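## Task

Arrange the rope flat on the table as a loop, either fully closed or with an opening no wider than a finger, so that the aluminium cube and both steel parallels sit inside it. The loop must stay in shape on its own, not because the robot is holding it. Release the rope and move the arm away at the end.

## Robot and tools

Robot: a single six-joint arm (Trossen WXAI follower) with a two-finger parallel gripper and one camera, cam_wrist (504x504 pixels), mounted on the wrist. The URDF's optical frame has +z looking forward, +x to the image's right and +y down. The real camera may be up to about 24 mm and about 5 degrees off that frame. Approximate intrinsics: fx = fy = 399.948, cx = 249.663, cy = 254.024, with small radial distortion.

Scene frame: the origin is on the table surface directly under the arm's base. +z points up, and +y is to the left when you face along +x. The base itself may be slightly tilted. The gripper's fingers point along its own +x axis and close along its y axis. The reported hand point sits between the finger pads, about 3 to 4 cm behind the fingertips. The reported position can be off, especially when the arm is stretched out.

Tool execute_actions takes "actions", a list holding zero or one item, and an optional boolean "pictures" (images are included unless you set it false).
- An empty list sends no command and only returns the state.
- A move item is {"rows": [...], "steps": n}, with n from 1 to 15 (default 15). Each step lasts 1/30 s. Each row is used for one step, and the last row repeats if there are fewer rows than steps.
- A wait item is {"steps": n}, with n up to 300 and no rows. It counts from the previous result, not from the moment you send it.

Each row is one list of 7 numbers for the single arm, and every number is absolute, not an offset.
- Numbers 1 to 6 are joint target angles in radians, in the order shown by Joint positions: waist (-3.054 to 3.054), shoulder (0.000 to 3.142), elbow (0.000 to 2.356), wrist pitch (-1.571 to 1.571), wrist yaw (-1.571 to 1.571), wrist roll (-3.142 to 3.142).
- Number 7 is the gripper opening, from -1 to 1. +1 is fully open (pads 0.088 m apart). Empty fingers touch at about -0.80, and anything lower does not close them further. Fully closing takes at least about 0.5 s.

Joint limits: a row is rejected, and nothing is sent, if any target is more than 0.010 rad beyond a stated limit and also further out than that joint currently is. A target past the joint's actual stop (which can differ from the stated one by 0.010 rad either way) is cut to the stop. The line "joint sent to its limit" reports this, possibly for an earlier action that was still running. If that line is absent, it does not prove the joint has room left.

Motion limits:
- Each step, a joint's target is kept within a set lead of its measured angle: 0.211 rad for waist, shoulder and elbow, 0.213 for wrist pitch, 0.267 for wrist yaw and 0.228 for wrist roll.
- All targets are also pulled back whenever they would place the hand more than 70 mm from where it is measured to be.
- Long moves therefore need several calls.
- Friction may leave a joint short of its target, more so at full reach, and a tiny change may not move it at all. Read Joint positions after every move.
- Between calls the arm keeps heading for the last row sent. It stops once it has nearly stopped moving or a step was HELD. Only a new action makes it press further.

Result lines:
- The state gives end_effector_position (m), end_effector_quat_wxyz, and linear and angular velocities (m/s, rad/s).
- Joint positions and Joint velocities list the six joints (rad, rad/s), then the gap between the finger pads (m, m/s).
- grip_measured is the measured finger opening on the same -1 to 1 scale you command. It may be offset by about 1 mm for the whole scene. While squeezing something hard it reads up to about 3 mm (0.061) narrower than the real gap.
- "joint command not followed" means the clearance check changed or blocked the targets on some steps. Mounting blocks and posts count as part of the arm for this check.
- HELD marks steps on which your row was not fully sent.

Gripping: apart from values near +1, the fingers move until grip_measured matches your number. To hold something, command an opening below grip_measured. About 0.07 below holds firmly; a smaller margin holds more gently. Thin items under about 3 mm wide get proportionally less force. Pad force is roughly 34 to 49 N and can spike on first contact.

Things to avoid:
- Load limits, in N m: waist 17.4, shoulder 21.6, elbow 21.5, wrist pitch 5.67, wrist yaw 5.65, wrist roll 5.3. A held object's weight counts toward them. Reaching a limit through contact freezes the arm for 10 s and drops the rest of that call.
- Motor heat: holding loads heats the motors. A MOTOR HOT line appears from 50 °C. At 95 °C the arm is held (OVER-TEMPERATURE FAULT). If it does not cool within 30 to 60 s, power is cut and the arm goes limp.
- Any stop is undesirable, and so are dropping or slipping objects, slamming, hard strikes and heavy shoving.
- Never push or knock any object off the table; that fails the task.
- Loose items may occasionally be nudged by an outside push, so check the layout again before finishing.
- Move smoothly and with modest effort.

Tool zoom_image: {"camera": "cam_wrist", "region": [x0, y0, x1, y1]} returns an enlarged crop of the latest wrist image. Coordinates are pixels with (0, 0) at the top-left, and the region is at most 504 by 504.

Tool read_manual: optional "section", only "licences". It returns the URDF licence texts and does not move anything.

Tool finished_scene: {"scene": n}, where n is the number of the current scene. The result says whether the goal was met and gives the next task. Before calling it, the loop must be lying still, the gripper open, and the arm moved away from the rope.

Each tool is called after "Emit:" in YAML: its name, and indented under it one key for each argument.

## Session

Emit:
execute_actions:
  actions: []

Scene clock: 0.00 s of 4397.00 s.
end_effector_position=(+0.3203, -0.2382, +0.2686) grip_measured=+0.842 end_effector_quat_wxyz=(+0.746, -0.608, -0.055, +0.267) end_effector_velocity=(-0.003, +0.006, -0.002) end_effector_angular_velocity=(-0.005, +0.000, +0.028)
Joint positions: [-0.402  1.126  1.109 -0.586 -0.473 -2.407  0.08 ]
Joint velocities: [ 0.002 -0.002 -0.007 -0.022 -0.007 -0.022 -0.   ]
Heat: hottest wrist pitch 20 °C (+0.0 °C/min).

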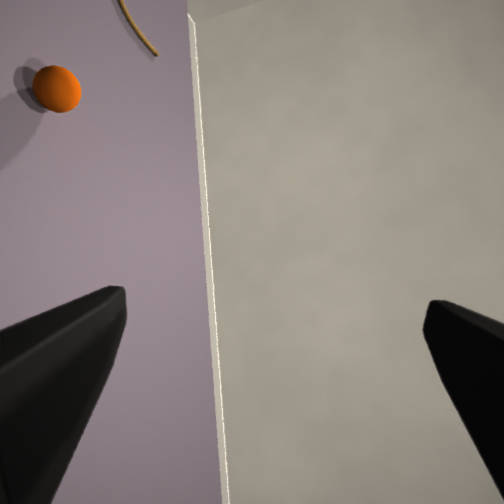

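Emit:
execute_actions:
  actions:
    - {"rows":[[0.3,1.5,1.2,-1.3,0.6,0,1]],"steps":15}
  pictures: false

Emit:
execute_actions:
  actions:
    - {"steps":20}

Scene clock: 21.00 s of 4397.00 s.
end_effector_position=(+0.2616, -0.1055, +0.2181) grip_measured=+1.000 end_effector_quat_wxyz=(+0.566, -0.509, +0.348, +0.547) end_effector_velocity=(-0.022, -0.096, -0.016) end_effector_angular_velocity=(-0.473, +0.464, -1.792)
Joint positions: [ 0.29   1.497  1.195 -1.275  0.535 -1.459  0.088]
Joint velocities: [ 0.11  -0.002 -0.002 -0.271  0.74   1.985  0.   ]
Heat: hottest wrist pitch 21 °C (+2.9 °C/min).
Steps of this call (steps 1 to 90: nothing new was sent; then 17.50 s passed at rest; steps 91 to 105: all 15 steps of this action). Readings (joint positions):
91: [-0.375 1.157 1.128 -0.636 -0.403 -2.355]
92: [-0.321 1.196 1.162 -0.692 -0.328 -2.288]
94: [-0.214 1.292 1.196 -0.783 -0.204 -2.178]
98: [0.008 1.463 1.197 -1.020 0.091 -1.927]
105: the state above

Scene clock: 21.67 s of 4397.00 s.
end_effector_position=(+0.2601, -0.1141, +0.2169) grip_measured=+1.000 end_effector_quat_wxyz=(+0.758, -0.079, +0.617, +0.196) end_effector_velocity=(-0.005, -0.001, -0.002) end_effector_angular_velocity=(+0.243, +0.323, -1.440)
Joint positions: [ 0.298  1.497  1.195 -1.298  0.598 -0.126  0.088]
Joint velocities: [-0.007 -0.002 -0.002 -0.022 -0.007  1.502  0.   ]
Heat: hottest wrist pitch 21 °C (+2.8 °C/min).
Steps of this call (steps 1 to 20: the robot went on to your last target). Readings (joint positions):
1: [0.292 1.497 1.195 -1.283 0.554 -1.392]
2: [0.293 1.497 1.195 -1.288 0.568 -1.325]
4: [0.294 1.497 1.195 -1.293 0.584 -1.190]
8: [0.297 1.497 1.195 -1.297 0.594 -0.922]
20: the state above

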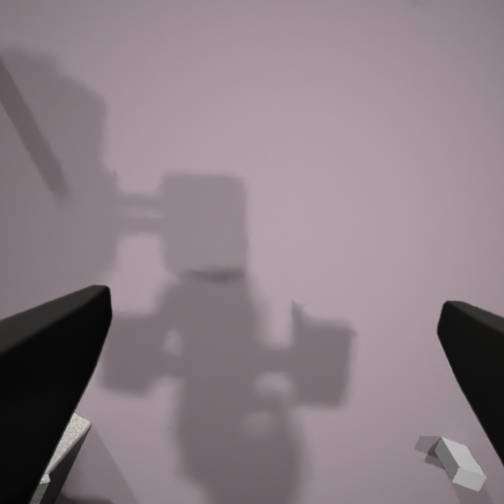

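Emit:
execute_actions:
  actions:
    - {"rows":[[-0.6,0.9,1.3,-1.3,0.5,0,1]],"steps":15}
  pictures: false

Emit:
execute_actions:
  actions:
    - {"steps":20}

Scene clock: 31.37 s of 4397.00 s.
end_effector_position=(+0.1262, -0.3232, +0.2170) grip_measured=+1.000 end_effector_quat_wxyz=(+0.737, +0.299, +0.560, -0.231) end_effector_velocity=(-0.207, -0.113, -0.093) end_effector_angular_velocity=(-0.029, +0.804, -0.941)
Joint positions: [-0.508  0.899  1.308 -1.299  0.508 -0.002  0.088]
Joint velocities: [-1.253 -0.12  -0.007 -0.007 -0.022 -0.007  0.   ]
Heat: hottest wrist pitch 20 °C (+0.0 °C/min).
Steps of this call (steps 1 to 30: the robot went on to your last target; steps 31 to 90: nothing new was sent; then 6.20 s passed at rest; steps 91 to 105: all 15 steps of this action). Readings (joint positions):
91: [0.280 1.473 1.205 -1.297 0.570 -0.003]
92: [0.237 1.447 1.212 -1.297 0.544 -0.003]
94: [0.133 1.358 1.243 -1.296 0.531 -0.003]
98: [-0.088 1.140 1.290 -1.294 0.514 -0.003]
105: the state above

Scene clock: 32.03 s of 4397.00 s.
end_effector_position=(+0.1132, -0.3299, +0.2094) grip_measured=+1.000 end_effector_quat_wxyz=(+0.713, +0.311, +0.573, -0.260) end_effector_velocity=(-0.004, +0.003, -0.001) end_effector_angular_velocity=(+0.006, +0.020, +0.017)
Joint positions: [-0.596  0.899  1.308 -1.3    0.502 -0.001  0.088]
Joint velocities: [-0.002 -0.002 -0.002 -0.022  0.007 -0.007  0.   ]
Heat: hottest wrist pitch 20 °C (+0.0 °C/min).
Steps of this call (steps 1 to 20: the robot went on to your last target). Readings (joint positions):
1: [-0.541 0.898 1.308 -1.300 0.507 -0.001]
2: [-0.561 0.898 1.308 -1.300 0.506 -0.001]
4: [-0.581 0.899 1.308 -1.300 0.503 -0.001]
8: [-0.593 0.899 1.308 -1.300 0.502 -0.001]
20: the state above

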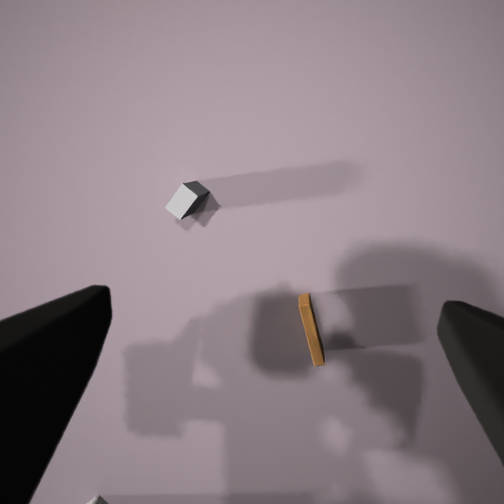

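Emit:
execute_actions:
  actions:
    - {"rows":[[0.6,0.7,1.2,-0.94,0.85,-0.49,1]],"steps":15}
  pictures: false

Emit:
execute_actions:
  actions:
    - {"steps":25}

Scene clock: 41.50 s of 4397.00 s.
end_effector_position=(+0.1818, -0.3042, +0.3310) grip_measured=+1.000 end_effector_quat_wxyz=(+0.953, +0.023, +0.288, -0.093) end_effector_velocity=(+0.102, +0.237, +0.243) end_effector_angular_velocity=(-0.040, -1.314, +1.308)
Joint positions: [ 0.309  0.701  1.208 -0.943  0.845 -0.484  0.088]
Joint velocities: [ 1.863 -0.002 -0.002  0.022  0.022 -0.037  0.   ]
Heat: hottest wrist pitch 20 °C (+0.0 °C/min).
Steps of this call (steps 1 to 15: the robot went on to your last target; steps 16 to 90: nothing new was sent; then 5.97 s passed at rest; steps 91 to 105: all 15 steps of this action). Readings (joint positions):
91: [-0.564 0.869 1.286 -1.249 0.568 -0.053]
92: [-0.499 0.834 1.253 -1.182 0.645 -0.123]
94: [-0.372 0.763 1.224 -1.068 0.753 -0.259]
98: [-0.125 0.698 1.222 -0.968 0.830 -0.435]
105: the state above

Scene clock: 42.33 s of 4397.00 s.
end_effector_position=(+0.1900, -0.2659, +0.3694) grip_measured=+1.000 end_effector_quat_wxyz=(+0.982, +0.001, +0.191, +0.006) end_effector_velocity=(+0.001, +0.001, +0.001) end_effector_angular_velocity=(-0.003, -0.003, +0.006)
Joint positions: [ 0.597  0.701  1.208 -0.941  0.847 -0.487  0.088]
Joint velocities: [-0.002  0.002 -0.002  0.007 -0.007 -0.007  0.   ]
Heat: hottest wrist pitch 21 °C (+1.4 °C/min).
Steps of this call (steps 1 to 25: the robot went on to your last target). Readings (joint positions):
1: [0.371 0.701 1.208 -0.942 0.846 -0.485]
2: [0.433 0.701 1.208 -0.941 0.847 -0.485]
4: [0.528 0.701 1.208 -0.941 0.846 -0.487]
8: [0.584 0.701 1.208 -0.941 0.847 -0.487]
25: the state above

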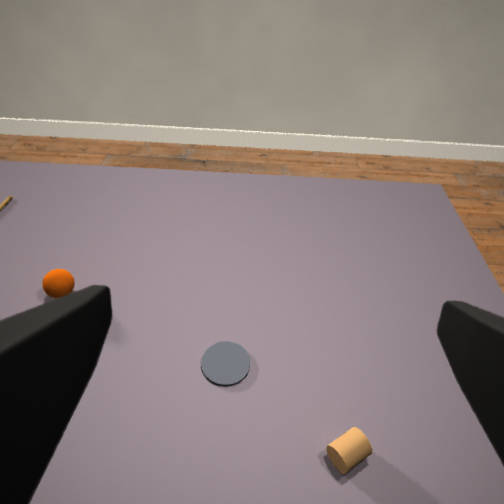

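Emit:
execute_actions:
  actions:
    - {"rows":[[0.6,0.7,1.2,-1.47,0.29,-0.56,1]],"steps":15}
  pictures: false

Emit:
execute_actions:
  actions:
    - {"steps":10}

Scene clock: 47.30 s of 4397.00 s.
end_effector_position=(+0.1263, -0.1645, +0.3230) grip_measured=+1.000 end_effector_quat_wxyz=(+0.893, -0.106, +0.232, +0.370) end_effector_velocity=(-0.015, +0.007, -0.010) end_effector_angular_velocity=(-0.018, +0.040, +0.086)
Joint positions: [ 0.599  0.703  1.203 -1.462  0.296 -0.557  0.088]
Joint velocities: [-0.002 -0.002 -0.002 -0.081 -0.051 -0.007  0.   ]
Heat: hottest wrist pitch 21 °C (+1.3 °C/min).
Steps of this call (steps 1 to 15: the robot went on to your last target; steps 16 to 90: nothing new was sent; then 1.47 s passed at rest; steps 91 to 105: all 15 steps of this action). Readings (joint positions):
91: [0.596 0.701 1.211 -0.977 0.796 -0.501]
92: [0.596 0.700 1.214 -1.045 0.709 -0.521]
94: [0.597 0.699 1.210 -1.176 0.550 -0.541]
98: [0.599 0.703 1.203 -1.396 0.347 -0.554]
105: the state above

Scene clock: 47.63 s of 4397.00 s.
end_effector_position=(+0.1253, -0.1640, +0.3224) grip_measured=+1.000 end_effector_quat_wxyz=(+0.892, -0.106, +0.233, +0.373) end_effector_velocity=(-0.002, +0.001, -0.001) end_effector_angular_velocity=(-0.004, +0.001, +0.012)
Joint positions: [ 0.599  0.703  1.203 -1.468  0.292 -0.557  0.088]
Joint velocities: [-0.002 -0.002 -0.002 -0.007 -0.007 -0.007  0.   ]
Heat: hottest wrist pitch 21 °C (+1.3 °C/min).
Steps of this call (steps 1 to 10: the robot went on to your last target). Readings (joint positions):
1: [0.599 0.703 1.203 -1.464 0.295 -0.557]
2: [0.599 0.703 1.203 -1.465 0.294 -0.557]
4: [0.599 0.703 1.203 -1.466 0.293 -0.557]
8: [0.599 0.703 1.203 -1.467 0.292 -0.557]
10: the state above

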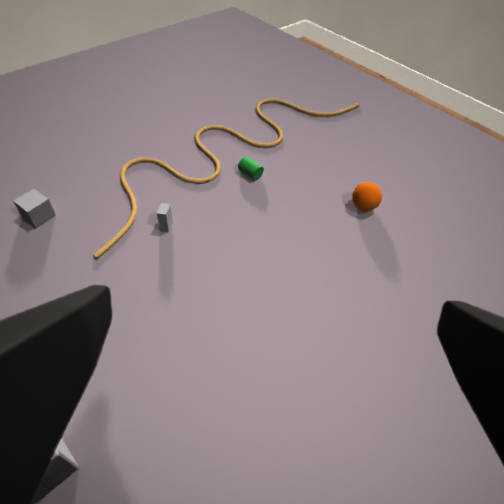

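Emit:
execute_actions:
  actions:
    - {"rows":[[0.892,2.51,1.194,-0.917,0.459,0.3,0.2]],"steps":15}
  pictures: false

Emit:
execute_actions:
  actions:
    - {"steps":35}

Scene clock: 84.37 s of 4397.00 s.
end_effector_position=(+0.2492, +0.0413, +0.3708) grip_measured=+0.206 end_effector_quat_wxyz=(+0.873, +0.078, +0.381, +0.296) end_effector_velocity=(+0.069, +0.463, -0.330) end_effector_angular_velocity=(-1.179, +1.026, +0.485)
Joint positions: [ 0.889  1.517  1.208 -0.923  0.456  0.257  0.049]
Joint velocities: [ 0.017  1.853 -0.002  0.066  0.007  0.462 -0.002]
Heat: hottest wrist pitch 23 °C (+3.1 °C/min).
Steps of this call (steps 1 to 15: the robot went on to your last target; steps 16 to 90: nothing new was sent; then 33.23 s passed at rest; steps 91 to 105: all 15 steps of this action). Readings (joint positions):
91: [0.630 0.727 1.202 -1.448 0.328 -0.511]
92: [0.686 0.757 1.205 -1.383 0.371 -0.450]
94: [0.782 0.858 1.212 -1.256 0.410 -0.333]
98: [0.866 1.089 1.208 -1.032 0.443 -0.085]
105: the state above

Scene clock: 85.53 s of 4397.00 s.
end_effector_position=(+0.1926, +0.1854, +0.1196) grip_measured=+0.203 end_effector_quat_wxyz=(+0.664, -0.267, +0.647, +0.264) end_effector_velocity=(-0.003, -0.003, -0.001) end_effector_angular_velocity=(-0.006, +0.013, +0.011)
Joint positions: [ 0.89   2.503  1.193 -0.917  0.458  0.297  0.049]
Joint velocities: [-0.002 -0.002 -0.007 -0.007 -0.007 -0.007  0.   ]
Heat: hottest wrist pitch 23 °C (+3.0 °C/min).
Steps of this call (steps 1 to 35: the robot went on to your last target). Readings (joint positions):
1: [0.889 1.579 1.208 -0.921 0.456 0.269]
2: [0.889 1.641 1.208 -0.919 0.456 0.278]
4: [0.890 1.764 1.208 -0.917 0.456 0.288]
8: [0.890 2.006 1.208 -0.916 0.456 0.295]
35: the state above

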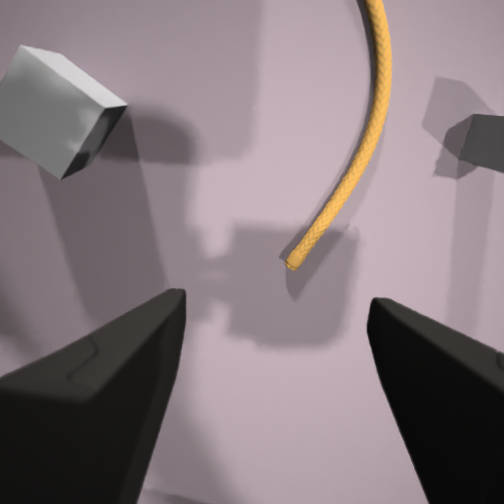

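Emit:
execute_actions:
  actions:
    - {"rows":[[0.86,2.51,1.165,-0.87,0.48,0.4,0.2],[0.83,2.52,1.14,-0.82,0.5,0.5,0.2],[0.8,2.535,1.115,-0.77,0.515,0.6,0.2],[0.77,2.55,1.09,-0.72,0.53,0.69,0.2],[0.75,2.56,1.07,-0.68,0.545,0.69,0.2],[0.73,2.57,1.05,-0.64,0.555,0.69,0.2],[0.715,2.575,1.04,-0.61,0.565,0.69,0.2],[0.705,2.58,1.03,-0.595,0.57,0.69,0.2],[0.694,2.584,1.021,-0.577,0.575,0.69,0.2]],"steps":15}

Scene clock: 100.27 s of 4397.00 s.
end_effector_position=(+0.2090, +0.1685, +0.0433) grip_measured=+0.203 end_effector_quat_wxyz=(+0.714, -0.067, +0.693, +0.071) end_effector_velocity=(+0.019, +0.015, -0.002) end_effector_angular_velocity=(+0.075, -0.080, -0.087)
Joint positions: [ 0.697  2.575  1.031 -0.585  0.571  0.685  0.049]
Joint velocities: [-0.012 -0.002 -0.007  0.139  0.022  0.007  0.   ]
Heat: hottest wrist pitch 22 °C (+2.0 °C/min).
Steps of this call (steps 1 to 15: the robot went on to your last target; steps 16 to 90: nothing new was sent; then 11.23 s passed at rest; steps 91 to 105: all 15 steps of this action). Readings (joint positions):
91: [0.889 2.503 1.190 -0.908 0.461 0.322]
92: [0.883 2.503 1.182 -0.883 0.469 0.371]
94: [0.848 2.509 1.154 -0.809 0.496 0.504]
98: [0.743 2.549 1.078 -0.666 0.547 0.648]
105: the state above

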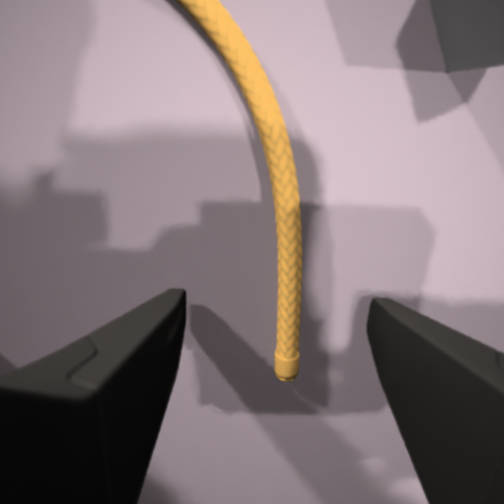

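Emit:
execute_actions:
  actions:
    - {"rows":[[0.682,2.595,1.01,-0.565,0.58,0.69,0.0]],"steps":15}
  pictures: false

Emit:
execute_actions:
  actions:
    - {"rows":[[0.682,2.595,1.01,-0.565,0.58,0.69,-0.85]],"steps":15}

Scene clock: 105.43 s of 4397.00 s.
end_effector_position=(+0.2097, +0.1693, +0.0408) grip_measured=+0.004 end_effector_quat_wxyz=(+0.716, -0.060, +0.692, +0.069) end_effector_velocity=(-0.002, -0.001, +0.001) end_effector_angular_velocity=(-0.000, +0.008, +0.013)
Joint positions: [ 0.692  2.578  1.025 -0.564  0.572  0.688  0.039]
Joint velocities: [ 0.002 -0.002 -0.002 -0.007 -0.007 -0.007 -0.   ]
Heat: hottest wrist pitch 22 °C (+1.0 °C/min).
Steps of this call (steps 1 to 15: the robot went on to your last target; steps 16 to 90: nothing new was sent; then 1.67 s passed at rest; steps 91 to 105: all 15 steps of this action). Readings (joint positions):
91: [0.697 2.577 1.029 -0.575 0.573 0.687]
92: [0.694 2.577 1.027 -0.572 0.575 0.687]
94: [0.692 2.578 1.025 -0.567 0.575 0.688]
98: [0.692 2.578 1.025 -0.565 0.573 0.688]
105: the state above

Scene clock: 105.93 s of 4397.00 s.
end_effector_position=(+0.2096, +0.1694, +0.0407) grip_measured=-0.758 end_effector_quat_wxyz=(+0.716, -0.060, +0.692, +0.069) end_effector_velocity=(+0.001, +0.001, +0.001) end_effector_angular_velocity=(+0.013, +0.001, -0.001)
Joint positions: [ 0.692  2.579  1.025 -0.564  0.572  0.688  0.002]
Joint velocities: [-0.002 -0.007 -0.002  0.007 -0.007 -0.007 -0.   ]
Heat: hottest wrist pitch 22 °C (+1.0 °C/min).
Steps of this call (steps 1 to 15: all 15 steps of this action). Readings (joint positions):
1: [0.692 2.578 1.025 -0.564 0.572 0.688]
2: [0.692 2.578 1.025 -0.563 0.572 0.688]
4: [0.692 2.578 1.025 -0.563 0.572 0.688]
8: [0.692 2.579 1.025 -0.564 0.572 0.688]
15: the state above

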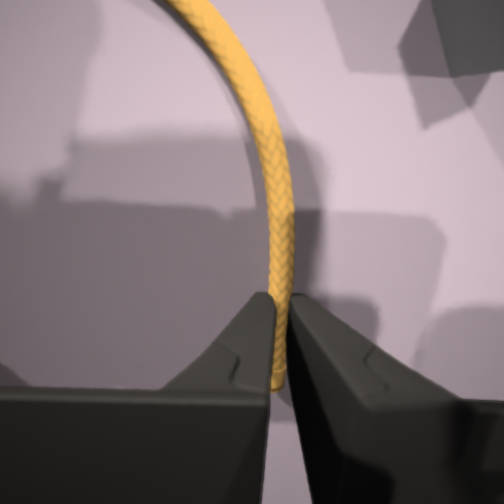

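Emit:
execute_actions:
  actions:
    - {"rows":[[0.74,2.57,1.03,-0.6,0.55,0.73,-0.85],[0.78,2.57,1.03,-0.62,0.52,0.78,-0.85],[0.82,2.57,1.03,-0.63,0.5,0.83,-0.85],[0.86,2.58,1.02,-0.64,0.47,0.88,-0.85],[0.9,2.58,1.02,-0.65,0.45,0.93,-0.85],[0.94,2.59,1.01,-0.66,0.42,0.98,-0.85],[0.98,2.59,1.01,-0.67,0.4,1.03,-0.85],[1.02,2.6,1.0,-0.68,0.37,1.08,-0.85],[1.06,2.6,1.0,-0.69,0.35,1.14,-0.85],[1.11,2.61,1.0,-0.7,0.32,1.2,-0.85],[1.16,2.61,1.0,-0.7,0.29,1.27,-0.85],[1.21,2.61,1.0,-0.7,0.25,1.31,-0.85],[1.26,2.61,1.0,-0.7,0.22,1.35,-0.85],[1.31,2.61,1.0,-0.7,0.18,1.38,-0.85],[1.36,2.61,1.0,-0.7,0.15,1.42,-0.85]]}

Emit:
execute_actions:
  actions:
    - {"rows":[[1.41,2.61,1.0,-0.7,0.11,1.45,-0.85],[1.46,2.61,1.0,-0.7,0.08,1.49,-0.85],[1.51,2.61,1.0,-0.7,0.04,1.53,-0.85],[1.56,2.61,1.0,-0.7,0.0,1.56,-0.85],[1.61,2.61,1.0,-0.7,-0.03,1.6,-0.85],[1.66,2.61,1.0,-0.7,-0.06,1.64,-0.85],[1.71,2.61,1.0,-0.7,-0.1,1.67,-0.85],[1.76,2.61,1.0,-0.7,-0.13,1.71,-0.85],[1.81,2.61,1.0,-0.7,-0.17,1.75,-0.85],[1.86,2.61,1.0,-0.7,-0.2,1.78,-0.85],[1.92,2.61,1.0,-0.7,-0.24,1.82,-0.85],[1.98,2.61,1.0,-0.7,-0.286,1.87,-0.85]]}

Scene clock: 117.53 s of 4397.00 s.
end_effector_position=(+0.0819, +0.2218, +0.0882) grip_measured=-0.758 end_effector_quat_wxyz=(+0.718, +0.010, +0.695, +0.024) end_effector_velocity=(-0.360, +0.113, +0.078) end_effector_angular_velocity=(+0.217, -0.055, -0.121)
Joint positions: [ 1.24   2.597  1.013 -0.694  0.229  1.319  0.002]
Joint velocities: [ 1.492  0.012 -0.002 -0.022 -0.96   1.238 -0.   ]
Heat: hottest shoulder 21 °C (-1.0 °C/min).
Steps of this call (steps 1 to 15: the robot went on to your last target; steps 16 to 90: nothing new was sent; then 8.10 s passed at rest; steps 91 to 105: all 15 steps of this action). Readings (joint positions):
91: [0.696 2.578 1.026 -0.568 0.572 0.697]
92: [0.708 2.578 1.026 -0.583 0.564 0.720]
94: [0.763 2.578 1.026 -0.613 0.525 0.788]
98: [0.925 2.578 1.025 -0.651 0.432 0.966]
105: the state above

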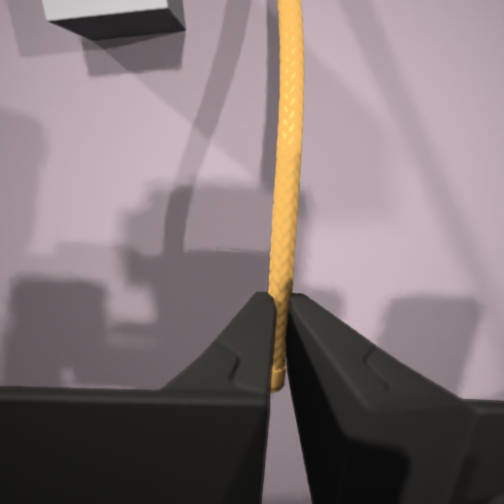

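Scene clock: 118.03 s of 4397.00 s.
end_effector_position=(-0.1007, +0.2130, +0.0801) grip_measured=-0.758 end_effector_quat_wxyz=(+0.715, -0.003, +0.698, +0.028) end_effector_velocity=(-0.117, -0.065, -0.046) end_effector_angular_velocity=(-0.123, -0.099, +0.027)
Joint positions: [ 1.959  2.597  1.013 -0.698 -0.26   1.836  0.002]
Joint velocities: [ 0.569 -0.002 -0.017 -0.022 -0.315  0.374 -0.   ]
Heat: hottest shoulder 21 °C (-1.0 °C/min).
Steps of this call (steps 1 to 15: all 15 steps of this action). Readings (joint positions):
1: [1.290 2.597 1.013 -0.695 0.195 1.358]
2: [1.341 2.597 1.013 -0.695 0.161 1.396]
4: [1.440 2.597 1.013 -0.696 0.090 1.472]
8: [1.639 2.597 1.013 -0.697 -0.048 1.620]
15: the state above

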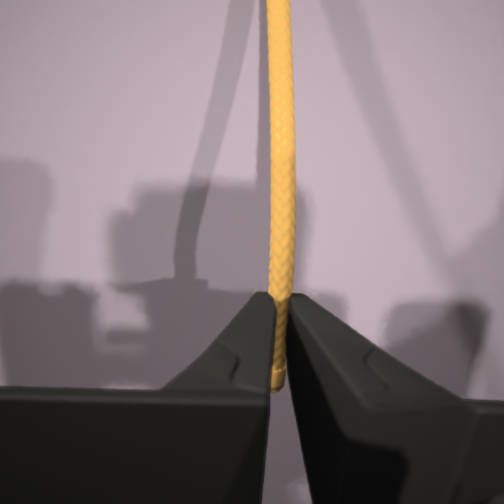

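Emit:
execute_actions:
  actions:
    - {"rows":[[2.02,2.61,1.03,-0.71,-0.31,1.9,-0.85],[2.06,2.62,1.07,-0.73,-0.34,1.94,-0.85],[2.1,2.63,1.11,-0.74,-0.36,1.97,-0.85],[2.15,2.64,1.15,-0.76,-0.39,2.01,-0.85],[2.19,2.65,1.19,-0.77,-0.42,2.05,-0.85],[2.23,2.66,1.23,-0.79,-0.44,2.08,-0.85],[2.27,2.67,1.27,-0.81,-0.47,2.12,-0.85],[2.31,2.68,1.31,-0.82,-0.5,2.16,-0.85],[2.36,2.69,1.35,-0.84,-0.52,2.2,-0.85],[2.4,2.69,1.38,-0.85,-0.547,2.23,-0.85],[2.42,2.71,1.43,-0.87,-0.56,2.25,-0.85],[2.44,2.73,1.48,-0.9,-0.57,2.27,-0.85],[2.46,2.75,1.53,-0.92,-0.58,2.29,-0.85],[2.48,2.77,1.58,-0.94,-0.59,2.3,-0.85],[2.49,2.79,1.63,-0.96,-0.595,2.32,-0.85]]}

Emit:
execute_actions:
  actions:
    - {"rows":[[2.505,2.81,1.68,-0.98,-0.6,2.33,-0.85],[2.52,2.83,1.73,-1.0,-0.61,2.35,-0.85],[2.535,2.85,1.78,-1.03,-0.62,2.37,-0.85],[2.55,2.87,1.83,-1.05,-0.625,2.38,-0.85],[2.56,2.88,1.88,-1.07,-0.63,2.4,-0.85],[2.575,2.9,1.93,-1.09,-0.64,2.41,-0.85],[2.59,2.92,1.98,-1.11,-0.645,2.42,-0.85],[2.597,2.934,2.017,-1.13,-0.649,2.43,-0.85]]}

Scene clock: 126.40 s of 4397.00 s.
end_effector_position=(-0.2856, +0.2032, +0.0718) grip_measured=-0.758 end_effector_quat_wxyz=(+0.715, -0.007, +0.699, +0.015) end_effector_velocity=(-0.333, +0.002, -0.035) end_effector_angular_velocity=(-0.023, -0.033, -0.002)
Joint positions: [ 2.449  2.729  1.512 -0.91  -0.569  2.27   0.002]
Joint velocities: [ 0.613  0.564  1.414 -0.564 -0.315  0.593 -0.   ]
Heat: hottest shoulder 21 °C (-1.0 °C/min).
Steps of this call (steps 1 to 30: the robot went on to your last target; steps 31 to 90: nothing new was sent; then 4.87 s passed at rest; steps 91 to 105: all 15 steps of this action). Readings (joint positions):
91: [1.980 2.598 1.012 -0.700 -0.286 1.874]
92: [1.992 2.601 1.019 -0.711 -0.297 1.891]
94: [2.044 2.614 1.059 -0.734 -0.333 1.941]
98: [2.206 2.648 1.209 -0.784 -0.433 2.072]
105: the state above

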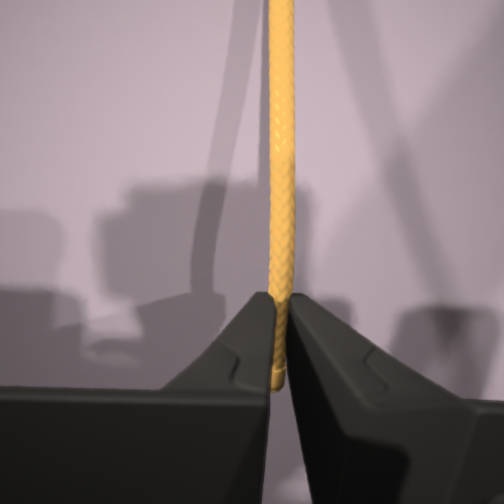

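Scene clock: 126.90 s of 4397.00 s.
end_effector_position=(-0.3856, +0.1954, +0.0702) grip_measured=-0.758 end_effector_quat_wxyz=(+0.712, -0.010, +0.702, +0.018) end_effector_velocity=(+0.010, +0.011, -0.007) end_effector_angular_velocity=(-0.038, -0.020, -0.093)
Joint positions: [ 2.598  2.911  2.006 -1.124 -0.647  2.425  0.002]
Joint velocities: [-0.022  0.061  0.046 -0.051 -0.007  0.037 -0.   ]
Heat: hottest shoulder 21 °C (-1.0 °C/min).
Steps of this call (steps 1 to 15: all 15 steps of this action). Readings (joint positions):
1: [2.468 2.749 1.560 -0.931 -0.578 2.287]
2: [2.483 2.769 1.608 -0.950 -0.586 2.305]
4: [2.511 2.810 1.706 -0.996 -0.603 2.340]
8: [2.562 2.882 1.900 -1.078 -0.632 2.398]
15: the state above

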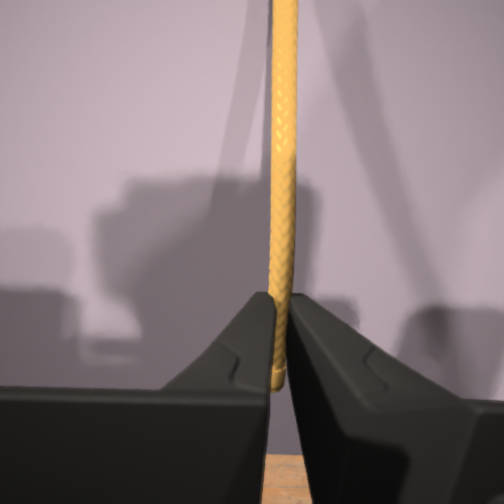

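Emit:
execute_actions:
  actions:
    - {"rows":[[2.1,2.55,1.5,-1.15,-0.33,1.3,-0.85]]}
  pictures: false

Emit:
execute_actions:
  actions:
    - {"rows":[[1.8,2.35,1.2,-1.16,-0.15,0.5,-0.85]]}
  pictures: false

Emit:
execute_actions:
  actions:
    - {"rows":[[1.4,2.24,1.05,-1.15,0.12,-0.4,-0.85]]}
  pictures: false

Emit:
execute_actions:
  actions:
    - {"rows":[[1.05,2.18,1.02,-1.1,0.35,-1.2,-0.85]]}
  pictures: false

Emit:
execute_actions:
  actions:
    - {"rows":[[0.771,2.134,0.996,-1.04,0.532,-1.9,-0.85]]}

Emit:
execute_actions:
  actions:
    - {"rows":[[0.72,2.17,1.05,-1.02,0.55,-1.97,-0.85],[0.68,2.21,1.1,-1.01,0.57,-2.03,-0.85],[0.63,2.25,1.16,-0.99,0.59,-2.09,-0.85],[0.59,2.29,1.21,-0.97,0.61,-2.15,-0.85],[0.54,2.33,1.27,-0.96,0.63,-2.21,-0.85],[0.5,2.37,1.32,-0.94,0.65,-2.28,-0.85],[0.45,2.41,1.37,-0.93,0.68,-2.34,-0.85],[0.41,2.45,1.43,-0.91,0.7,-2.4,-0.85],[0.36,2.49,1.48,-0.89,0.72,-2.47,-0.85],[0.315,2.529,1.536,-0.878,0.737,-2.53,-0.85]]}

Scene clock: 143.20 s of 4397.00 s.
end_effector_position=(-0.1940, +0.2366, +0.1945) grip_measured=-0.758 end_effector_quat_wxyz=(+0.702, -0.089, +0.688, +0.161) end_effector_velocity=(+0.107, -0.032, -0.058) end_effector_angular_velocity=(-0.285, -0.215, +1.730)
Joint positions: [ 2.079  2.558  1.53  -1.151 -0.33   1.645  0.002]
Joint velocities: [-0.188 -0.002 -0.335 -0.007  0.022 -2.    -0.   ]
Heat: hottest waist 24 °C (+1.0 °C/min).
Steps of this call (steps 1 to 15: the robot went on to your last target; steps 16 to 90: nothing new was sent; then 12.80 s passed at rest; steps 91 to 105: all 15 steps of this action). Readings (joint positions):
91: [2.592 2.903 1.990 -1.120 -0.623 2.398]
92: [2.576 2.878 1.954 -1.129 -0.573 2.357]
94: [2.516 2.816 1.879 -1.140 -0.491 2.276]
98: [2.346 2.665 1.724 -1.141 -0.394 2.089]
105: the state above

Scene clock: 143.70 s of 4397.00 s.
end_effector_position=(-0.0774, +0.1941, +0.1996) grip_measured=-0.758 end_effector_quat_wxyz=(+0.625, -0.349, +0.597, +0.362) end_effector_velocity=(+0.002, -0.007, +0.004) end_effector_angular_velocity=(-0.054, -0.080, +1.995)
Joint positions: [ 1.799  2.359  1.214 -1.161 -0.154  0.703  0.002]
Joint velocities: [-0.002 -0.022 -0.007 -0.022  0.007 -2.    -0.   ]
Heat: hottest waist 24 °C (+1.0 °C/min).
Steps of this call (steps 1 to 15: all 15 steps of this action). Readings (joint positions):
1: [2.068 2.540 1.500 -1.137 -0.312 1.593]
2: [2.044 2.513 1.457 -1.142 -0.276 1.545]
4: [1.960 2.442 1.363 -1.156 -0.222 1.439]
8: [1.799 2.363 1.245 -1.162 -0.160 1.174]
15: the state above

Scene clock: 144.20 s of 4397.00 s.
end_effector_position=(+0.0433, +0.1629, +0.1939) grip_measured=-0.758 end_effector_quat_wxyz=(-0.466, +0.541, -0.450, -0.536) end_effector_velocity=(+0.001, -0.010, +0.001) end_effector_angular_velocity=(-0.066, -0.024, +1.620)
Joint positions: [ 1.4    2.248  1.064 -1.151  0.116 -0.267  0.002]
Joint velocities: [-0.002 -0.012 -0.007 -0.037  0.007 -1.619  0.   ]
Heat: hottest waist 24 °C (+1.0 °C/min).
Steps of this call (steps 1 to 15: all 15 steps of this action). Readings (joint positions):
1: [1.789 2.345 1.195 -1.146 -0.119 0.645]
2: [1.756 2.323 1.165 -1.144 -0.054 0.590]
4: [1.644 2.279 1.109 -1.157 0.038 0.460]
8: [1.427 2.250 1.075 -1.151 0.108 0.194]
15: the state above

Scene clock: 144.70 s of 4397.00 s.
end_effector_position=(+0.1368, +0.1338, +0.1784) grip_measured=-0.758 end_effector_quat_wxyz=(-0.287, +0.655, -0.260, -0.649) end_effector_velocity=(+0.001, -0.005, +0.002) end_effector_angular_velocity=(-0.025, -0.017, +0.522)
Joint positions: [ 1.051  2.185  1.032 -1.101  0.346 -1.154  0.002]
Joint velocities: [-0.002 -0.007  0.002 -0.022  0.007 -0.52  -0.   ]
Heat: hottest waist 24 °C (+1.0 °C/min).
Steps of this call (steps 1 to 15: all 15 steps of this action). Readings (joint positions):
1: [1.387 2.239 1.058 -1.138 0.152 -0.333]
2: [1.343 2.227 1.049 -1.124 0.218 -0.400]
4: [1.218 2.203 1.042 -1.113 0.293 -0.532]
8: [1.058 2.185 1.039 -1.104 0.341 -0.799]
15: the state above

Scene clock: 145.20 s of 4397.00 s.
end_effector_position=(+0.1999, +0.0913, +0.1499) grip_measured=-0.758 end_effector_quat_wxyz=(-0.110, +0.707, -0.103, -0.690) end_effector_velocity=(-0.004, -0.004, -0.000) end_effector_angular_velocity=(-0.017, +0.017, +0.222)
Joint positions: [ 0.772  2.139  1.008 -1.042  0.529 -1.882  0.002]
Joint velocities: [-0.002 -0.002 -0.002 -0.022 -0.007 -0.212 -0.   ]
Heat: hottest waist 24 °C (+1.0 °C/min).
Steps of this call (steps 1 to 15: all 15 steps of this action). Readings (joint positions):
1: [1.035 2.178 1.027 -1.085 0.376 -1.214]
2: [0.989 2.170 1.020 -1.068 0.428 -1.283]
4: [0.868 2.152 1.017 -1.054 0.490 -1.416]
8: [0.770 2.139 1.012 -1.045 0.524 -1.685]
15: the state above

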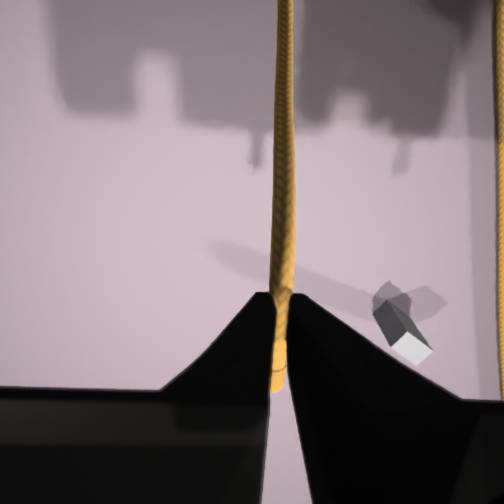

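Scene clock: 145.70 s of 4397.00 s.
end_effector_position=(+0.3762, +0.0753, +0.0646) grip_measured=-0.758 end_effector_quat_wxyz=(-0.069, +0.709, -0.066, -0.699) end_effector_velocity=(+0.025, -0.038, -0.081) end_effector_angular_velocity=(-0.070, +0.142, +0.157)
Joint positions: [ 0.308  2.505  1.515 -0.885  0.731 -2.503  0.002]
Joint velocities: [-0.222  0.154  0.125  0.007  0.066 -0.3    0.   ]
Heat: hottest waist 24 °C (+1.0 °C/min).
Steps of this call (steps 1 to 15: all 15 steps of this action). Readings (joint positions):
1: [0.769 2.142 1.011 -1.040 0.530 -1.903]
2: [0.755 2.153 1.024 -1.038 0.538 -1.940]
4: [0.698 2.204 1.091 -1.011 0.566 -2.032]
8: [0.529 2.347 1.299 -0.947 0.646 -2.255]
15: the state above

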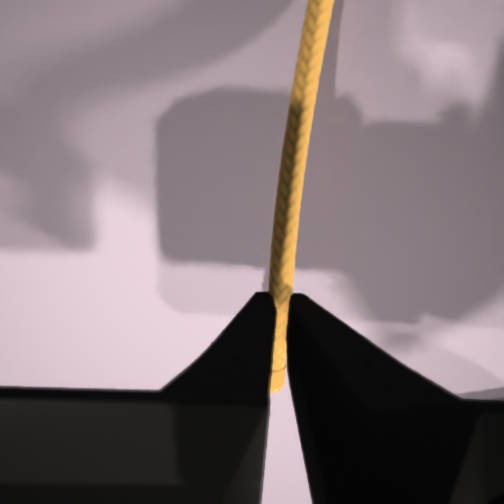

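Lower a little, release, and look.

Emit:
execute_actions:
  actions:
    - {"rows":[[0.29,2.55,1.53,-0.85,0.74,-2.53,-0.85],[0.29,2.55,1.53,-0.85,0.74,-2.53,-0.85],[0.29,2.55,1.53,-0.85,0.74,-2.53,-0.85],[0.29,2.55,1.53,-0.85,0.74,-2.53,-0.85],[0.29,2.55,1.53,-0.85,0.74,-2.53,-0.85],[0.29,2.55,1.53,-0.85,0.74,-2.53,-0.85],[0.29,2.55,1.53,-0.85,0.74,-2.53,1]]}
  pictures: false

Emit:
execute_actions:
  actions:
    - {"rows":[[0.6,1.4,1.5,-1.55,0.1,-0.7,1]]}
  pictures: false

Emit:
execute_actions:
  actions:
    - {"steps":25}

Scene clock: 151.80 s of 4397.00 s.
end_effector_position=(+0.3809, +0.0794, +0.0532) grip_measured=+0.280 end_effector_quat_wxyz=(-0.067, +0.709, -0.065, -0.699) end_effector_velocity=(-0.001, +0.001, +0.000) end_effector_angular_velocity=(+0.019, +0.012, +0.022)
Joint positions: [ 0.293  2.539  1.529 -0.852  0.738 -2.527  0.053]
Joint velocities: [-0.002 -0.002  0.002 -0.007 -0.022 -0.022  0.175]
Heat: hottest waist 25 °C (+3.0 °C/min).
Steps of this call (steps 1 to 30: the robot went on to your last target; steps 31 to 168: nothing new was sent; steps 169 to 183: all 15 steps of this action). Readings (joint positions):
169: [0.317 2.519 1.528 -0.876 0.735 -2.527]
170: [0.314 2.522 1.528 -0.865 0.736 -2.527]
172: [0.304 2.530 1.529 -0.858 0.737 -2.527]
176: [0.293 2.539 1.529 -0.853 0.737 -2.527]
183: the state above

Scene clock: 152.30 s of 4397.00 s.
end_effector_position=(+0.2475, +0.0450, +0.2816) grip_measured=+1.000 end_effector_quat_wxyz=(+0.335, -0.541, +0.066, +0.768) end_effector_velocity=(-0.164, -0.421, +0.330) end_effector_angular_velocity=(+0.380, +0.596, -2.225)
Joint positions: [ 0.604  1.958  1.513 -1.472  0.132 -1.816  0.088]
Joint velocities: [-0.012 -1.775 -0.051 -0.842 -0.315  2.015  0.   ]
Heat: hottest waist 25 °C (+3.0 °C/min).
Steps of this call (steps 1 to 15: all 15 steps of this action). Readings (joint positions):
1: [0.299 2.523 1.528 -0.871 0.708 -2.497]
2: [0.317 2.504 1.523 -0.916 0.658 -2.457]
4: [0.380 2.449 1.514 -0.991 0.567 -2.381]
8: [0.519 2.302 1.514 -1.142 0.367 -2.212]
15: the state above

Scene clock: 153.13 s of 4397.00 s.
end_effector_position=(+0.2019, -0.0740, +0.3620) grip_measured=+1.000 end_effector_quat_wxyz=(+0.735, -0.209, +0.319, +0.561) end_effector_velocity=(-0.002, -0.000, -0.001) end_effector_angular_velocity=(+0.005, +0.023, -0.009)
Joint positions: [ 0.604  1.402  1.509 -1.55   0.102 -0.706  0.088]
Joint velocities: [-0.002 -0.002 -0.002 -0.007 -0.007  0.022  0.   ]
Heat: hottest waist 25 °C (+3.0 °C/min).
Steps of this call (steps 1 to 25: the robot went on to your last target). Readings (joint positions):
1: [0.604 1.898 1.512 -1.496 0.123 -1.748]
2: [0.604 1.837 1.512 -1.512 0.117 -1.681]
4: [0.604 1.711 1.512 -1.529 0.109 -1.546]
8: [0.604 1.479 1.512 -1.545 0.104 -1.277]
25: the state above

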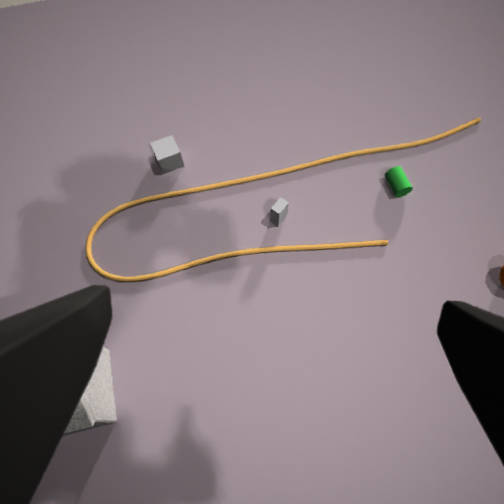

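Emit:
execute_actions:
  actions:
    - {"rows":[[0.587,2.774,1.669,-0.34,0.905,0.3,0.0]]}
  pictures: false

Emit:
execute_actions:
  actions:
    - {"steps":30}

Scene clock: 164.10 s of 4397.00 s.
end_effector_position=(+0.4454, +0.0390, +0.3143) grip_measured=+0.007 end_effector_quat_wxyz=(+0.904, +0.029, +0.425, +0.028) end_effector_velocity=(+0.219, +0.468, -0.298) end_effector_angular_velocity=(+0.693, +0.049, -1.250)
Joint positions: [ 0.59   2.128  1.666 -0.737  0.872  0.152  0.039]
Joint velocities: [-0.002  1.487 -0.002  1.531  0.271  1.37  -0.003]
Heat: hottest waist 24 °C (+2.0 °C/min).
Steps of this call (steps 1 to 30: the robot went on to your last target; steps 31 to 90: nothing new was sent; then 7.47 s passed at rest; steps 91 to 105: all 15 steps of this action). Readings (joint positions):
91: [0.605 1.424 1.523 -1.540 0.138 -0.665]
92: [0.603 1.453 1.554 -1.487 0.204 -0.612]
94: [0.598 1.542 1.619 -1.363 0.335 -0.501]
98: [0.593 1.748 1.660 -1.135 0.620 -0.260]
105: the state above

Scene clock: 165.10 s of 4397.00 s.
end_effector_position=(+0.4362, +0.2228, +0.1144) grip_measured=+0.003 end_effector_quat_wxyz=(+0.873, -0.007, +0.488, +0.010) end_effector_velocity=(-0.003, -0.001, -0.002) end_effector_angular_velocity=(-0.011, +0.017, +0.021)
Joint positions: [ 0.59   2.771  1.668 -0.34   0.904  0.297  0.039]
Joint velocities: [-0.002 -0.002 -0.002 -0.022 -0.007 -0.007 -0.   ]
Heat: hottest waist 24 °C (+2.0 °C/min).
Steps of this call (steps 1 to 30: the robot went on to your last target). Readings (joint positions):
1: [0.590 2.176 1.666 -0.684 0.880 0.190]
2: [0.590 2.224 1.666 -0.633 0.885 0.216]
4: [0.590 2.318 1.666 -0.531 0.893 0.252]
8: [0.590 2.496 1.666 -0.404 0.898 0.281]
30: the state above

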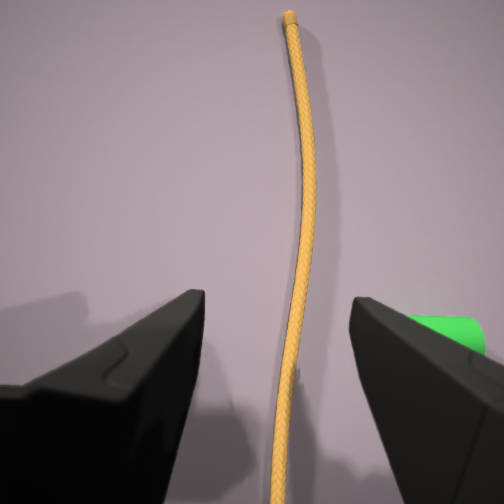

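Emit:
execute_actions:
  actions:
    - {"rows":[[0.57,2.785,1.668,-0.3,0.9,0.28,0],[0.55,2.795,1.668,-0.26,0.895,0.26,0],[0.53,2.81,1.667,-0.22,0.89,0.24,0],[0.51,2.82,1.667,-0.18,0.885,0.22,0],[0.49,2.835,1.666,-0.15,0.88,0.2,0],[0.475,2.845,1.666,-0.12,0.878,0.18,0],[0.46,2.855,1.665,-0.09,0.875,0.16,0],[0.445,2.863,1.665,-0.07,0.872,0.15,0],[0.433,2.87,1.665,-0.05,0.87,0.14,0],[0.423,2.876,1.665,-0.036,0.868,0.13,0]]}
  pictures: false

Emit:
execute_actions:
  actions:
    - {"steps":8}

Scene clock: 173.10 s of 4397.00 s.
end_effector_position=(+0.4771, +0.2034, +0.0497) grip_measured=+0.002 end_effector_quat_wxyz=(+0.874, +0.036, +0.484, -0.016) end_effector_velocity=(+0.007, +0.022, +0.029) end_effector_angular_velocity=(+0.025, -0.110, +0.024)
Joint positions: [ 0.427  2.861  1.668 -0.042  0.871  0.137  0.039]
Joint velocities: [ 0.061 -0.002 -0.007  0.11  -0.007 -0.051 -0.   ]
Heat: hottest waist 25 °C (+4.1 °C/min).
Steps of this call (steps 1 to 15: the robot went on to your last target; steps 16 to 90: nothing new was sent; then 4.50 s passed at rest; steps 91 to 105: all 15 steps of this action). Readings (joint positions):
91: [0.589 2.771 1.668 -0.332 0.904 0.296]
92: [0.586 2.773 1.668 -0.313 0.903 0.287]
94: [0.570 2.783 1.668 -0.253 0.895 0.260]
98: [0.497 2.818 1.668 -0.133 0.882 0.190]
105: the state above

Scene clock: 173.37 s of 4397.00 s.
end_effector_position=(+0.4767, +0.2048, +0.0493) grip_measured=+0.002 end_effector_quat_wxyz=(+0.875, +0.035, +0.484, -0.014) end_effector_velocity=(+0.003, +0.002, +0.001) end_effector_angular_velocity=(+0.017, -0.011, +0.015)
Joint positions: [ 0.429  2.864  1.668 -0.037  0.87   0.133  0.039]
Joint velocities: [-0.002 -0.002 -0.002  0.022 -0.022 -0.022 -0.   ]
Heat: hottest waist 25 °C (+4.0 °C/min).
Steps of this call (steps 1 to 8: the robot went on to your last target). Readings (joint positions):
1: [0.429 2.861 1.668 -0.039 0.871 0.136]
2: [0.429 2.861 1.668 -0.039 0.871 0.135]
4: [0.429 2.862 1.668 -0.039 0.871 0.134]
8: the state above

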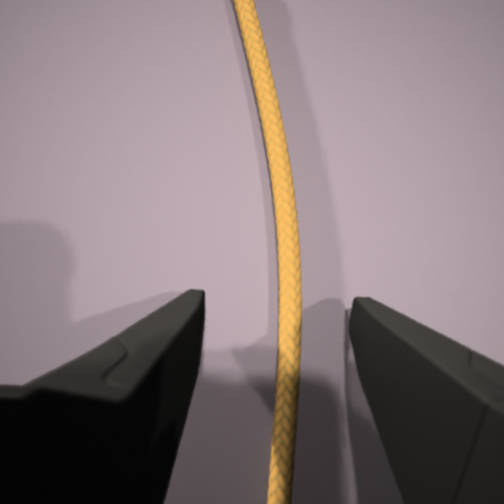

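Emit:
execute_actions:
  actions:
    - {"rows":[[0.415,2.885,1.665,-0.03,0.868,0.06,-0.1],[0.415,2.885,1.665,-0.03,0.868,0.06,-0.1],[0.415,2.885,1.665,-0.03,0.868,0.06,-0.1],[0.415,2.885,1.665,-0.03,0.868,0.06,-0.1],[0.415,2.885,1.665,-0.03,0.868,0.06,-0.1],[0.415,2.885,1.665,-0.03,0.868,0.06,-0.1],[0.415,2.885,1.665,-0.03,0.868,0.06,-0.85]]}

Scene clock: 177.50 s of 4397.00 s.
end_effector_position=(+0.4773, +0.2036, +0.0456) grip_measured=-0.757 end_effector_quat_wxyz=(+0.874, +0.007, +0.485, +0.001) end_effector_velocity=(-0.003, +0.002, -0.002) end_effector_angular_velocity=(+0.017, +0.011, +0.011)
Joint positions: [ 0.422  2.869  1.668 -0.03   0.869  0.063  0.002]
Joint velocities: [-0.002 -0.002 -0.007 -0.007 -0.022  0.007  0.   ]
Heat: hottest waist 25 °C (+4.0 °C/min).
Steps of this call (steps 1 to 15: the robot went on to your last target; steps 16 to 90: nothing new was sent; then 0.63 s passed at rest; steps 91 to 105: all 15 steps of this action). Readings (joint positions):
91: [0.428 2.865 1.668 -0.036 0.870 0.116]
92: [0.427 2.866 1.668 -0.034 0.870 0.099]
94: [0.425 2.867 1.668 -0.033 0.870 0.079]
98: [0.422 2.869 1.668 -0.031 0.870 0.067]
105: the state above

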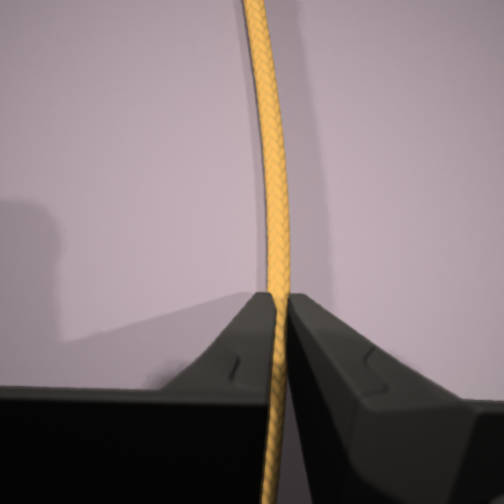

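Emit:
execute_actions:
  actions:
    - {"rows":[[0.5,2.83,1.67,-0.15,0.89,0.15,-0.85],[0.5,2.83,1.67,-0.15,0.89,0.15,-0.85],[0.5,2.83,1.67,-0.15,0.89,0.15,-0.85],[0.62,2.75,1.7,-0.4,0.9,0.35,-0.85]],"steps":12}
  pictures: false

Emit:
execute_actions:
  actions:
    - {"rows":[[0.596,2.646,1.862,-1.3,0.625,1.3,-0.85]]}
  pictures: false

Emit:
execute_actions:
  actions:
    - {"rows":[[0.55,2.62,1.8,-1.23,0.645,2.25,-0.85]]}

Emit:
execute_actions:
  actions:
    - {"rows":[[0.53,2.615,1.77,-1.19,0.653,2.23,-0.85],[0.51,2.61,1.74,-1.15,0.66,2.21,-0.85],[0.49,2.605,1.71,-1.11,0.668,2.19,-0.85],[0.475,2.6,1.68,-1.07,0.676,2.17,-0.85],[0.455,2.595,1.65,-1.04,0.684,2.15,-0.85],[0.435,2.59,1.62,-1.0,0.692,2.14,-0.85],[0.42,2.585,1.59,-0.96,0.7,2.12,-0.85],[0.4,2.58,1.56,-0.92,0.708,2.1,-0.85],[0.38,2.575,1.53,-0.88,0.716,2.08,-0.85],[0.361,2.57,1.5,-0.843,0.723,2.06,-0.85]]}

Scene clock: 190.50 s of 4397.00 s.
end_effector_position=(+0.4332, +0.2350, +0.1448) grip_measured=-0.757 end_effector_quat_wxyz=(+0.882, +0.007, +0.470, +0.020) end_effector_velocity=(+0.018, -0.036, +0.053) end_effector_angular_velocity=(+0.049, +0.002, -0.086)
Joint positions: [ 0.645  2.751  1.698 -0.38   0.896  0.337  0.002]
Joint velocities: [-0.002 -0.125  0.061 -0.183  0.007  0.095 -0.   ]
Heat: hottest waist 27 °C (+5.0 °C/min).
Steps of this call (steps 1 to 15: the robot went on to your last target; steps 16 to 90: nothing new was sent; then 9.60 s passed at rest; steps 91 to 102: all 12 steps of this action). Readings (joint positions):
91: [0.426 2.865 1.669 -0.054 0.873 0.082]
92: [0.436 2.860 1.669 -0.090 0.879 0.103]
94: [0.472 2.845 1.672 -0.148 0.884 0.161]
98: [0.594 2.786 1.680 -0.335 0.893 0.303]
102: the state above

Scene clock: 191.00 s of 4397.00 s.
end_effector_position=(+0.3651, +0.1565, +0.1659) grip_measured=-0.757 end_effector_quat_wxyz=(+0.703, +0.191, +0.667, -0.158) end_effector_velocity=(-0.082, -0.068, -0.016) end_effector_angular_velocity=(-0.302, +0.366, -0.272)
Joint positions: [ 0.596  2.639  1.865 -1.246  0.627  1.245  0.002]
Joint velocities: [-0.002  0.022 -0.002 -0.564 -0.007  0.608  0.   ]
Heat: hottest waist 27 °C (+5.1 °C/min).
Steps of this call (steps 1 to 15: all 15 steps of this action). Readings (joint positions):
1: [0.641 2.736 1.726 -0.440 0.840 0.392]
2: [0.631 2.729 1.756 -0.507 0.761 0.460]
4: [0.613 2.704 1.804 -0.629 0.689 0.595]
8: [0.595 2.641 1.860 -0.873 0.647 0.865]
15: the state above

Scene clock: 191.50 s of 4397.00 s.
end_effector_position=(+0.3636, +0.1410, +0.1461) grip_measured=-0.757 end_effector_quat_wxyz=(+0.534, +0.476, +0.524, -0.463) end_effector_velocity=(-0.002, -0.004, -0.001) end_effector_angular_velocity=(+0.020, +0.018, -0.799)
Joint positions: [ 0.549  2.629  1.812 -1.231  0.643  2.181  0.002]
Joint velocities: [-0.007 -0.007 -0.007 -0.007 -0.007  0.799 -0.   ]
Heat: hottest waist 27 °C (+5.0 °C/min).
Steps of this call (steps 1 to 15: all 15 steps of this action). Readings (joint positions):
1: [0.594 2.639 1.855 -1.245 0.628 1.302]
2: [0.589 2.634 1.843 -1.240 0.632 1.372]
4: [0.573 2.630 1.826 -1.237 0.638 1.507]
8: [0.549 2.629 1.813 -1.233 0.642 1.776]
15: the state above

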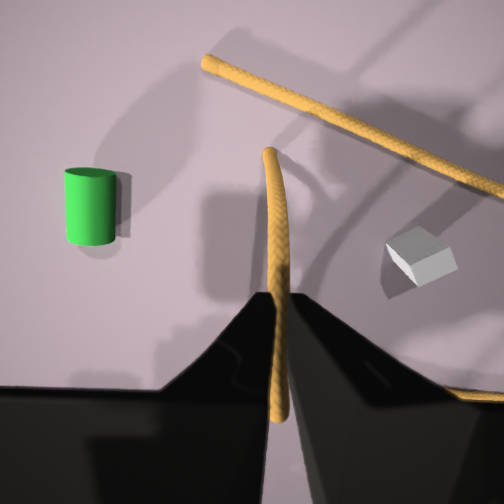

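Scene clock: 192.00 s of 4397.00 s.
end_effector_position=(+0.3627, +0.1069, +0.0536) grip_measured=-0.757 end_effector_quat_wxyz=(+0.507, +0.496, +0.502, -0.495) end_effector_velocity=(-0.008, +0.003, -0.018) end_effector_angular_velocity=(+0.002, -0.039, +0.050)
Joint positions: [ 0.356  2.586  1.515 -0.86   0.718  2.07   0.002]
Joint velocities: [-0.012 -0.017 -0.115  0.154  0.022 -0.095 -0.   ]
Heat: hottest waist 27 °C (+5.1 °C/min).
Steps of this call (steps 1 to 15: all 15 steps of this action). Readings (joint positions):
1: [0.549 2.628 1.806 -1.222 0.644 2.197]
2: [0.547 2.623 1.792 -1.201 0.648 2.202]
4: [0.531 2.612 1.752 -1.143 0.659 2.195]
8: [0.457 2.595 1.642 -1.008 0.688 2.141]
15: the state above

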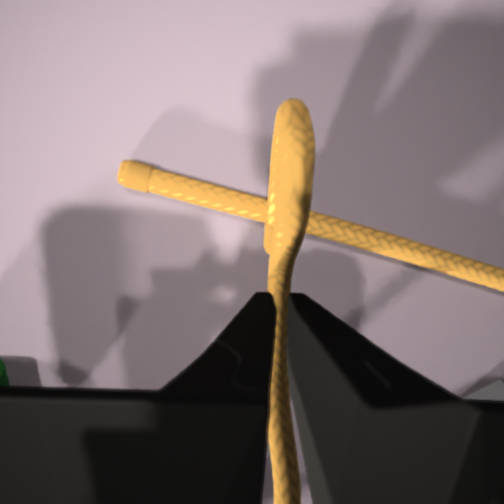

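Emit:
execute_actions:
  actions:
    - {"rows":[[0.38,2.54,1.53,-0.93,0.715,2.09,-0.85],[0.38,2.54,1.53,-0.93,0.715,2.09,-0.85],[0.4,2.49,1.56,-1.01,0.71,2.11,-0.85],[0.4,2.49,1.56,-1.01,0.71,2.11,-0.85],[0.42,2.44,1.59,-1.09,0.7,2.13,-0.85],[0.42,2.44,1.59,-1.09,0.7,2.13,-0.85],[0.435,2.4,1.62,-1.18,0.69,2.16,-0.85]]}

Scene clock: 197.93 s of 4397.00 s.
end_effector_position=(+0.3692, +0.0644, +0.1515) grip_measured=-0.757 end_effector_quat_wxyz=(+0.507, +0.516, +0.491, -0.485) end_effector_velocity=(-0.024, +0.006, -0.012) end_effector_angular_velocity=(-0.005, +0.123, +0.064)
Joint positions: [ 0.44   2.389  1.624 -1.173  0.694  2.155  0.002]
Joint velocities: [-0.002  0.037 -0.002 -0.095 -0.066  0.022  0.   ]
Heat: hottest waist 28 °C (+5.1 °C/min).
Steps of this call (steps 1 to 30: the robot went on to your last target; steps 31 to 163: nothing new was sent; steps 164 to 178: all 15 steps of this action). Readings (joint positions):
164: [0.363 2.574 1.512 -0.858 0.721 2.066]
165: [0.366 2.571 1.514 -0.884 0.720 2.072]
167: [0.377 2.548 1.522 -0.950 0.715 2.089]
171: [0.416 2.462 1.577 -1.101 0.700 2.133]
178: the state above

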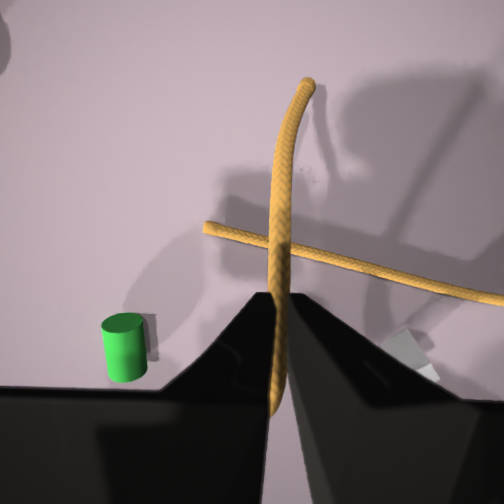

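Emit:
execute_actions:
  actions:
    - {"rows":[[0.435,2.42,1.615,-1.15,0.692,2.15,-0.85],[0.432,2.445,1.61,-1.12,0.694,2.15,-0.85],[0.43,2.47,1.6,-1.09,0.696,2.14,-0.85],[0.425,2.495,1.59,-1.06,0.698,2.14,-0.85],[0.42,2.52,1.585,-1.03,0.7,2.13,-0.85],[0.415,2.545,1.575,-1.0,0.702,2.13,-0.85],[0.41,2.57,1.565,-0.96,0.705,2.12,-0.85],[0.405,2.59,1.555,-0.93,0.707,2.11,-0.85],[0.4,2.61,1.548,-0.89,0.709,2.1,-0.85],[0.393,2.63,1.54,-0.86,0.711,2.1,-0.85]]}

Scene clock: 203.50 s of 4397.00 s.
end_effector_position=(+0.3587, +0.1247, +0.0567) grip_measured=-0.757 end_effector_quat_wxyz=(+0.510, +0.494, +0.504, -0.491) end_effector_velocity=(+0.013, +0.010, -0.020) end_effector_angular_velocity=(+0.037, -0.049, -0.068)
Joint positions: [ 0.395  2.626  1.544 -0.875  0.705  2.105  0.002]
Joint velocities: [-0.032  0.027 -0.022  0.154  0.007 -0.022 -0.   ]
Heat: hottest waist 28 °C (+4.0 °C/min).
Steps of this call (steps 1 to 15: the robot went on to your last target; steps 16 to 120: nothing new was sent; then 1.07 s passed at rest; steps 121 to 135: all 15 steps of this action). Readings (joint positions):
121: [0.440 2.396 1.624 -1.176 0.691 2.157]
122: [0.440 2.401 1.624 -1.163 0.691 2.157]
124: [0.438 2.424 1.622 -1.115 0.695 2.150]
128: [0.427 2.515 1.594 -1.002 0.700 2.130]
135: the state above

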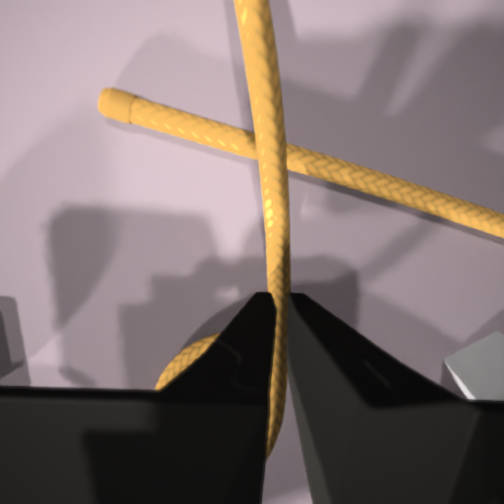

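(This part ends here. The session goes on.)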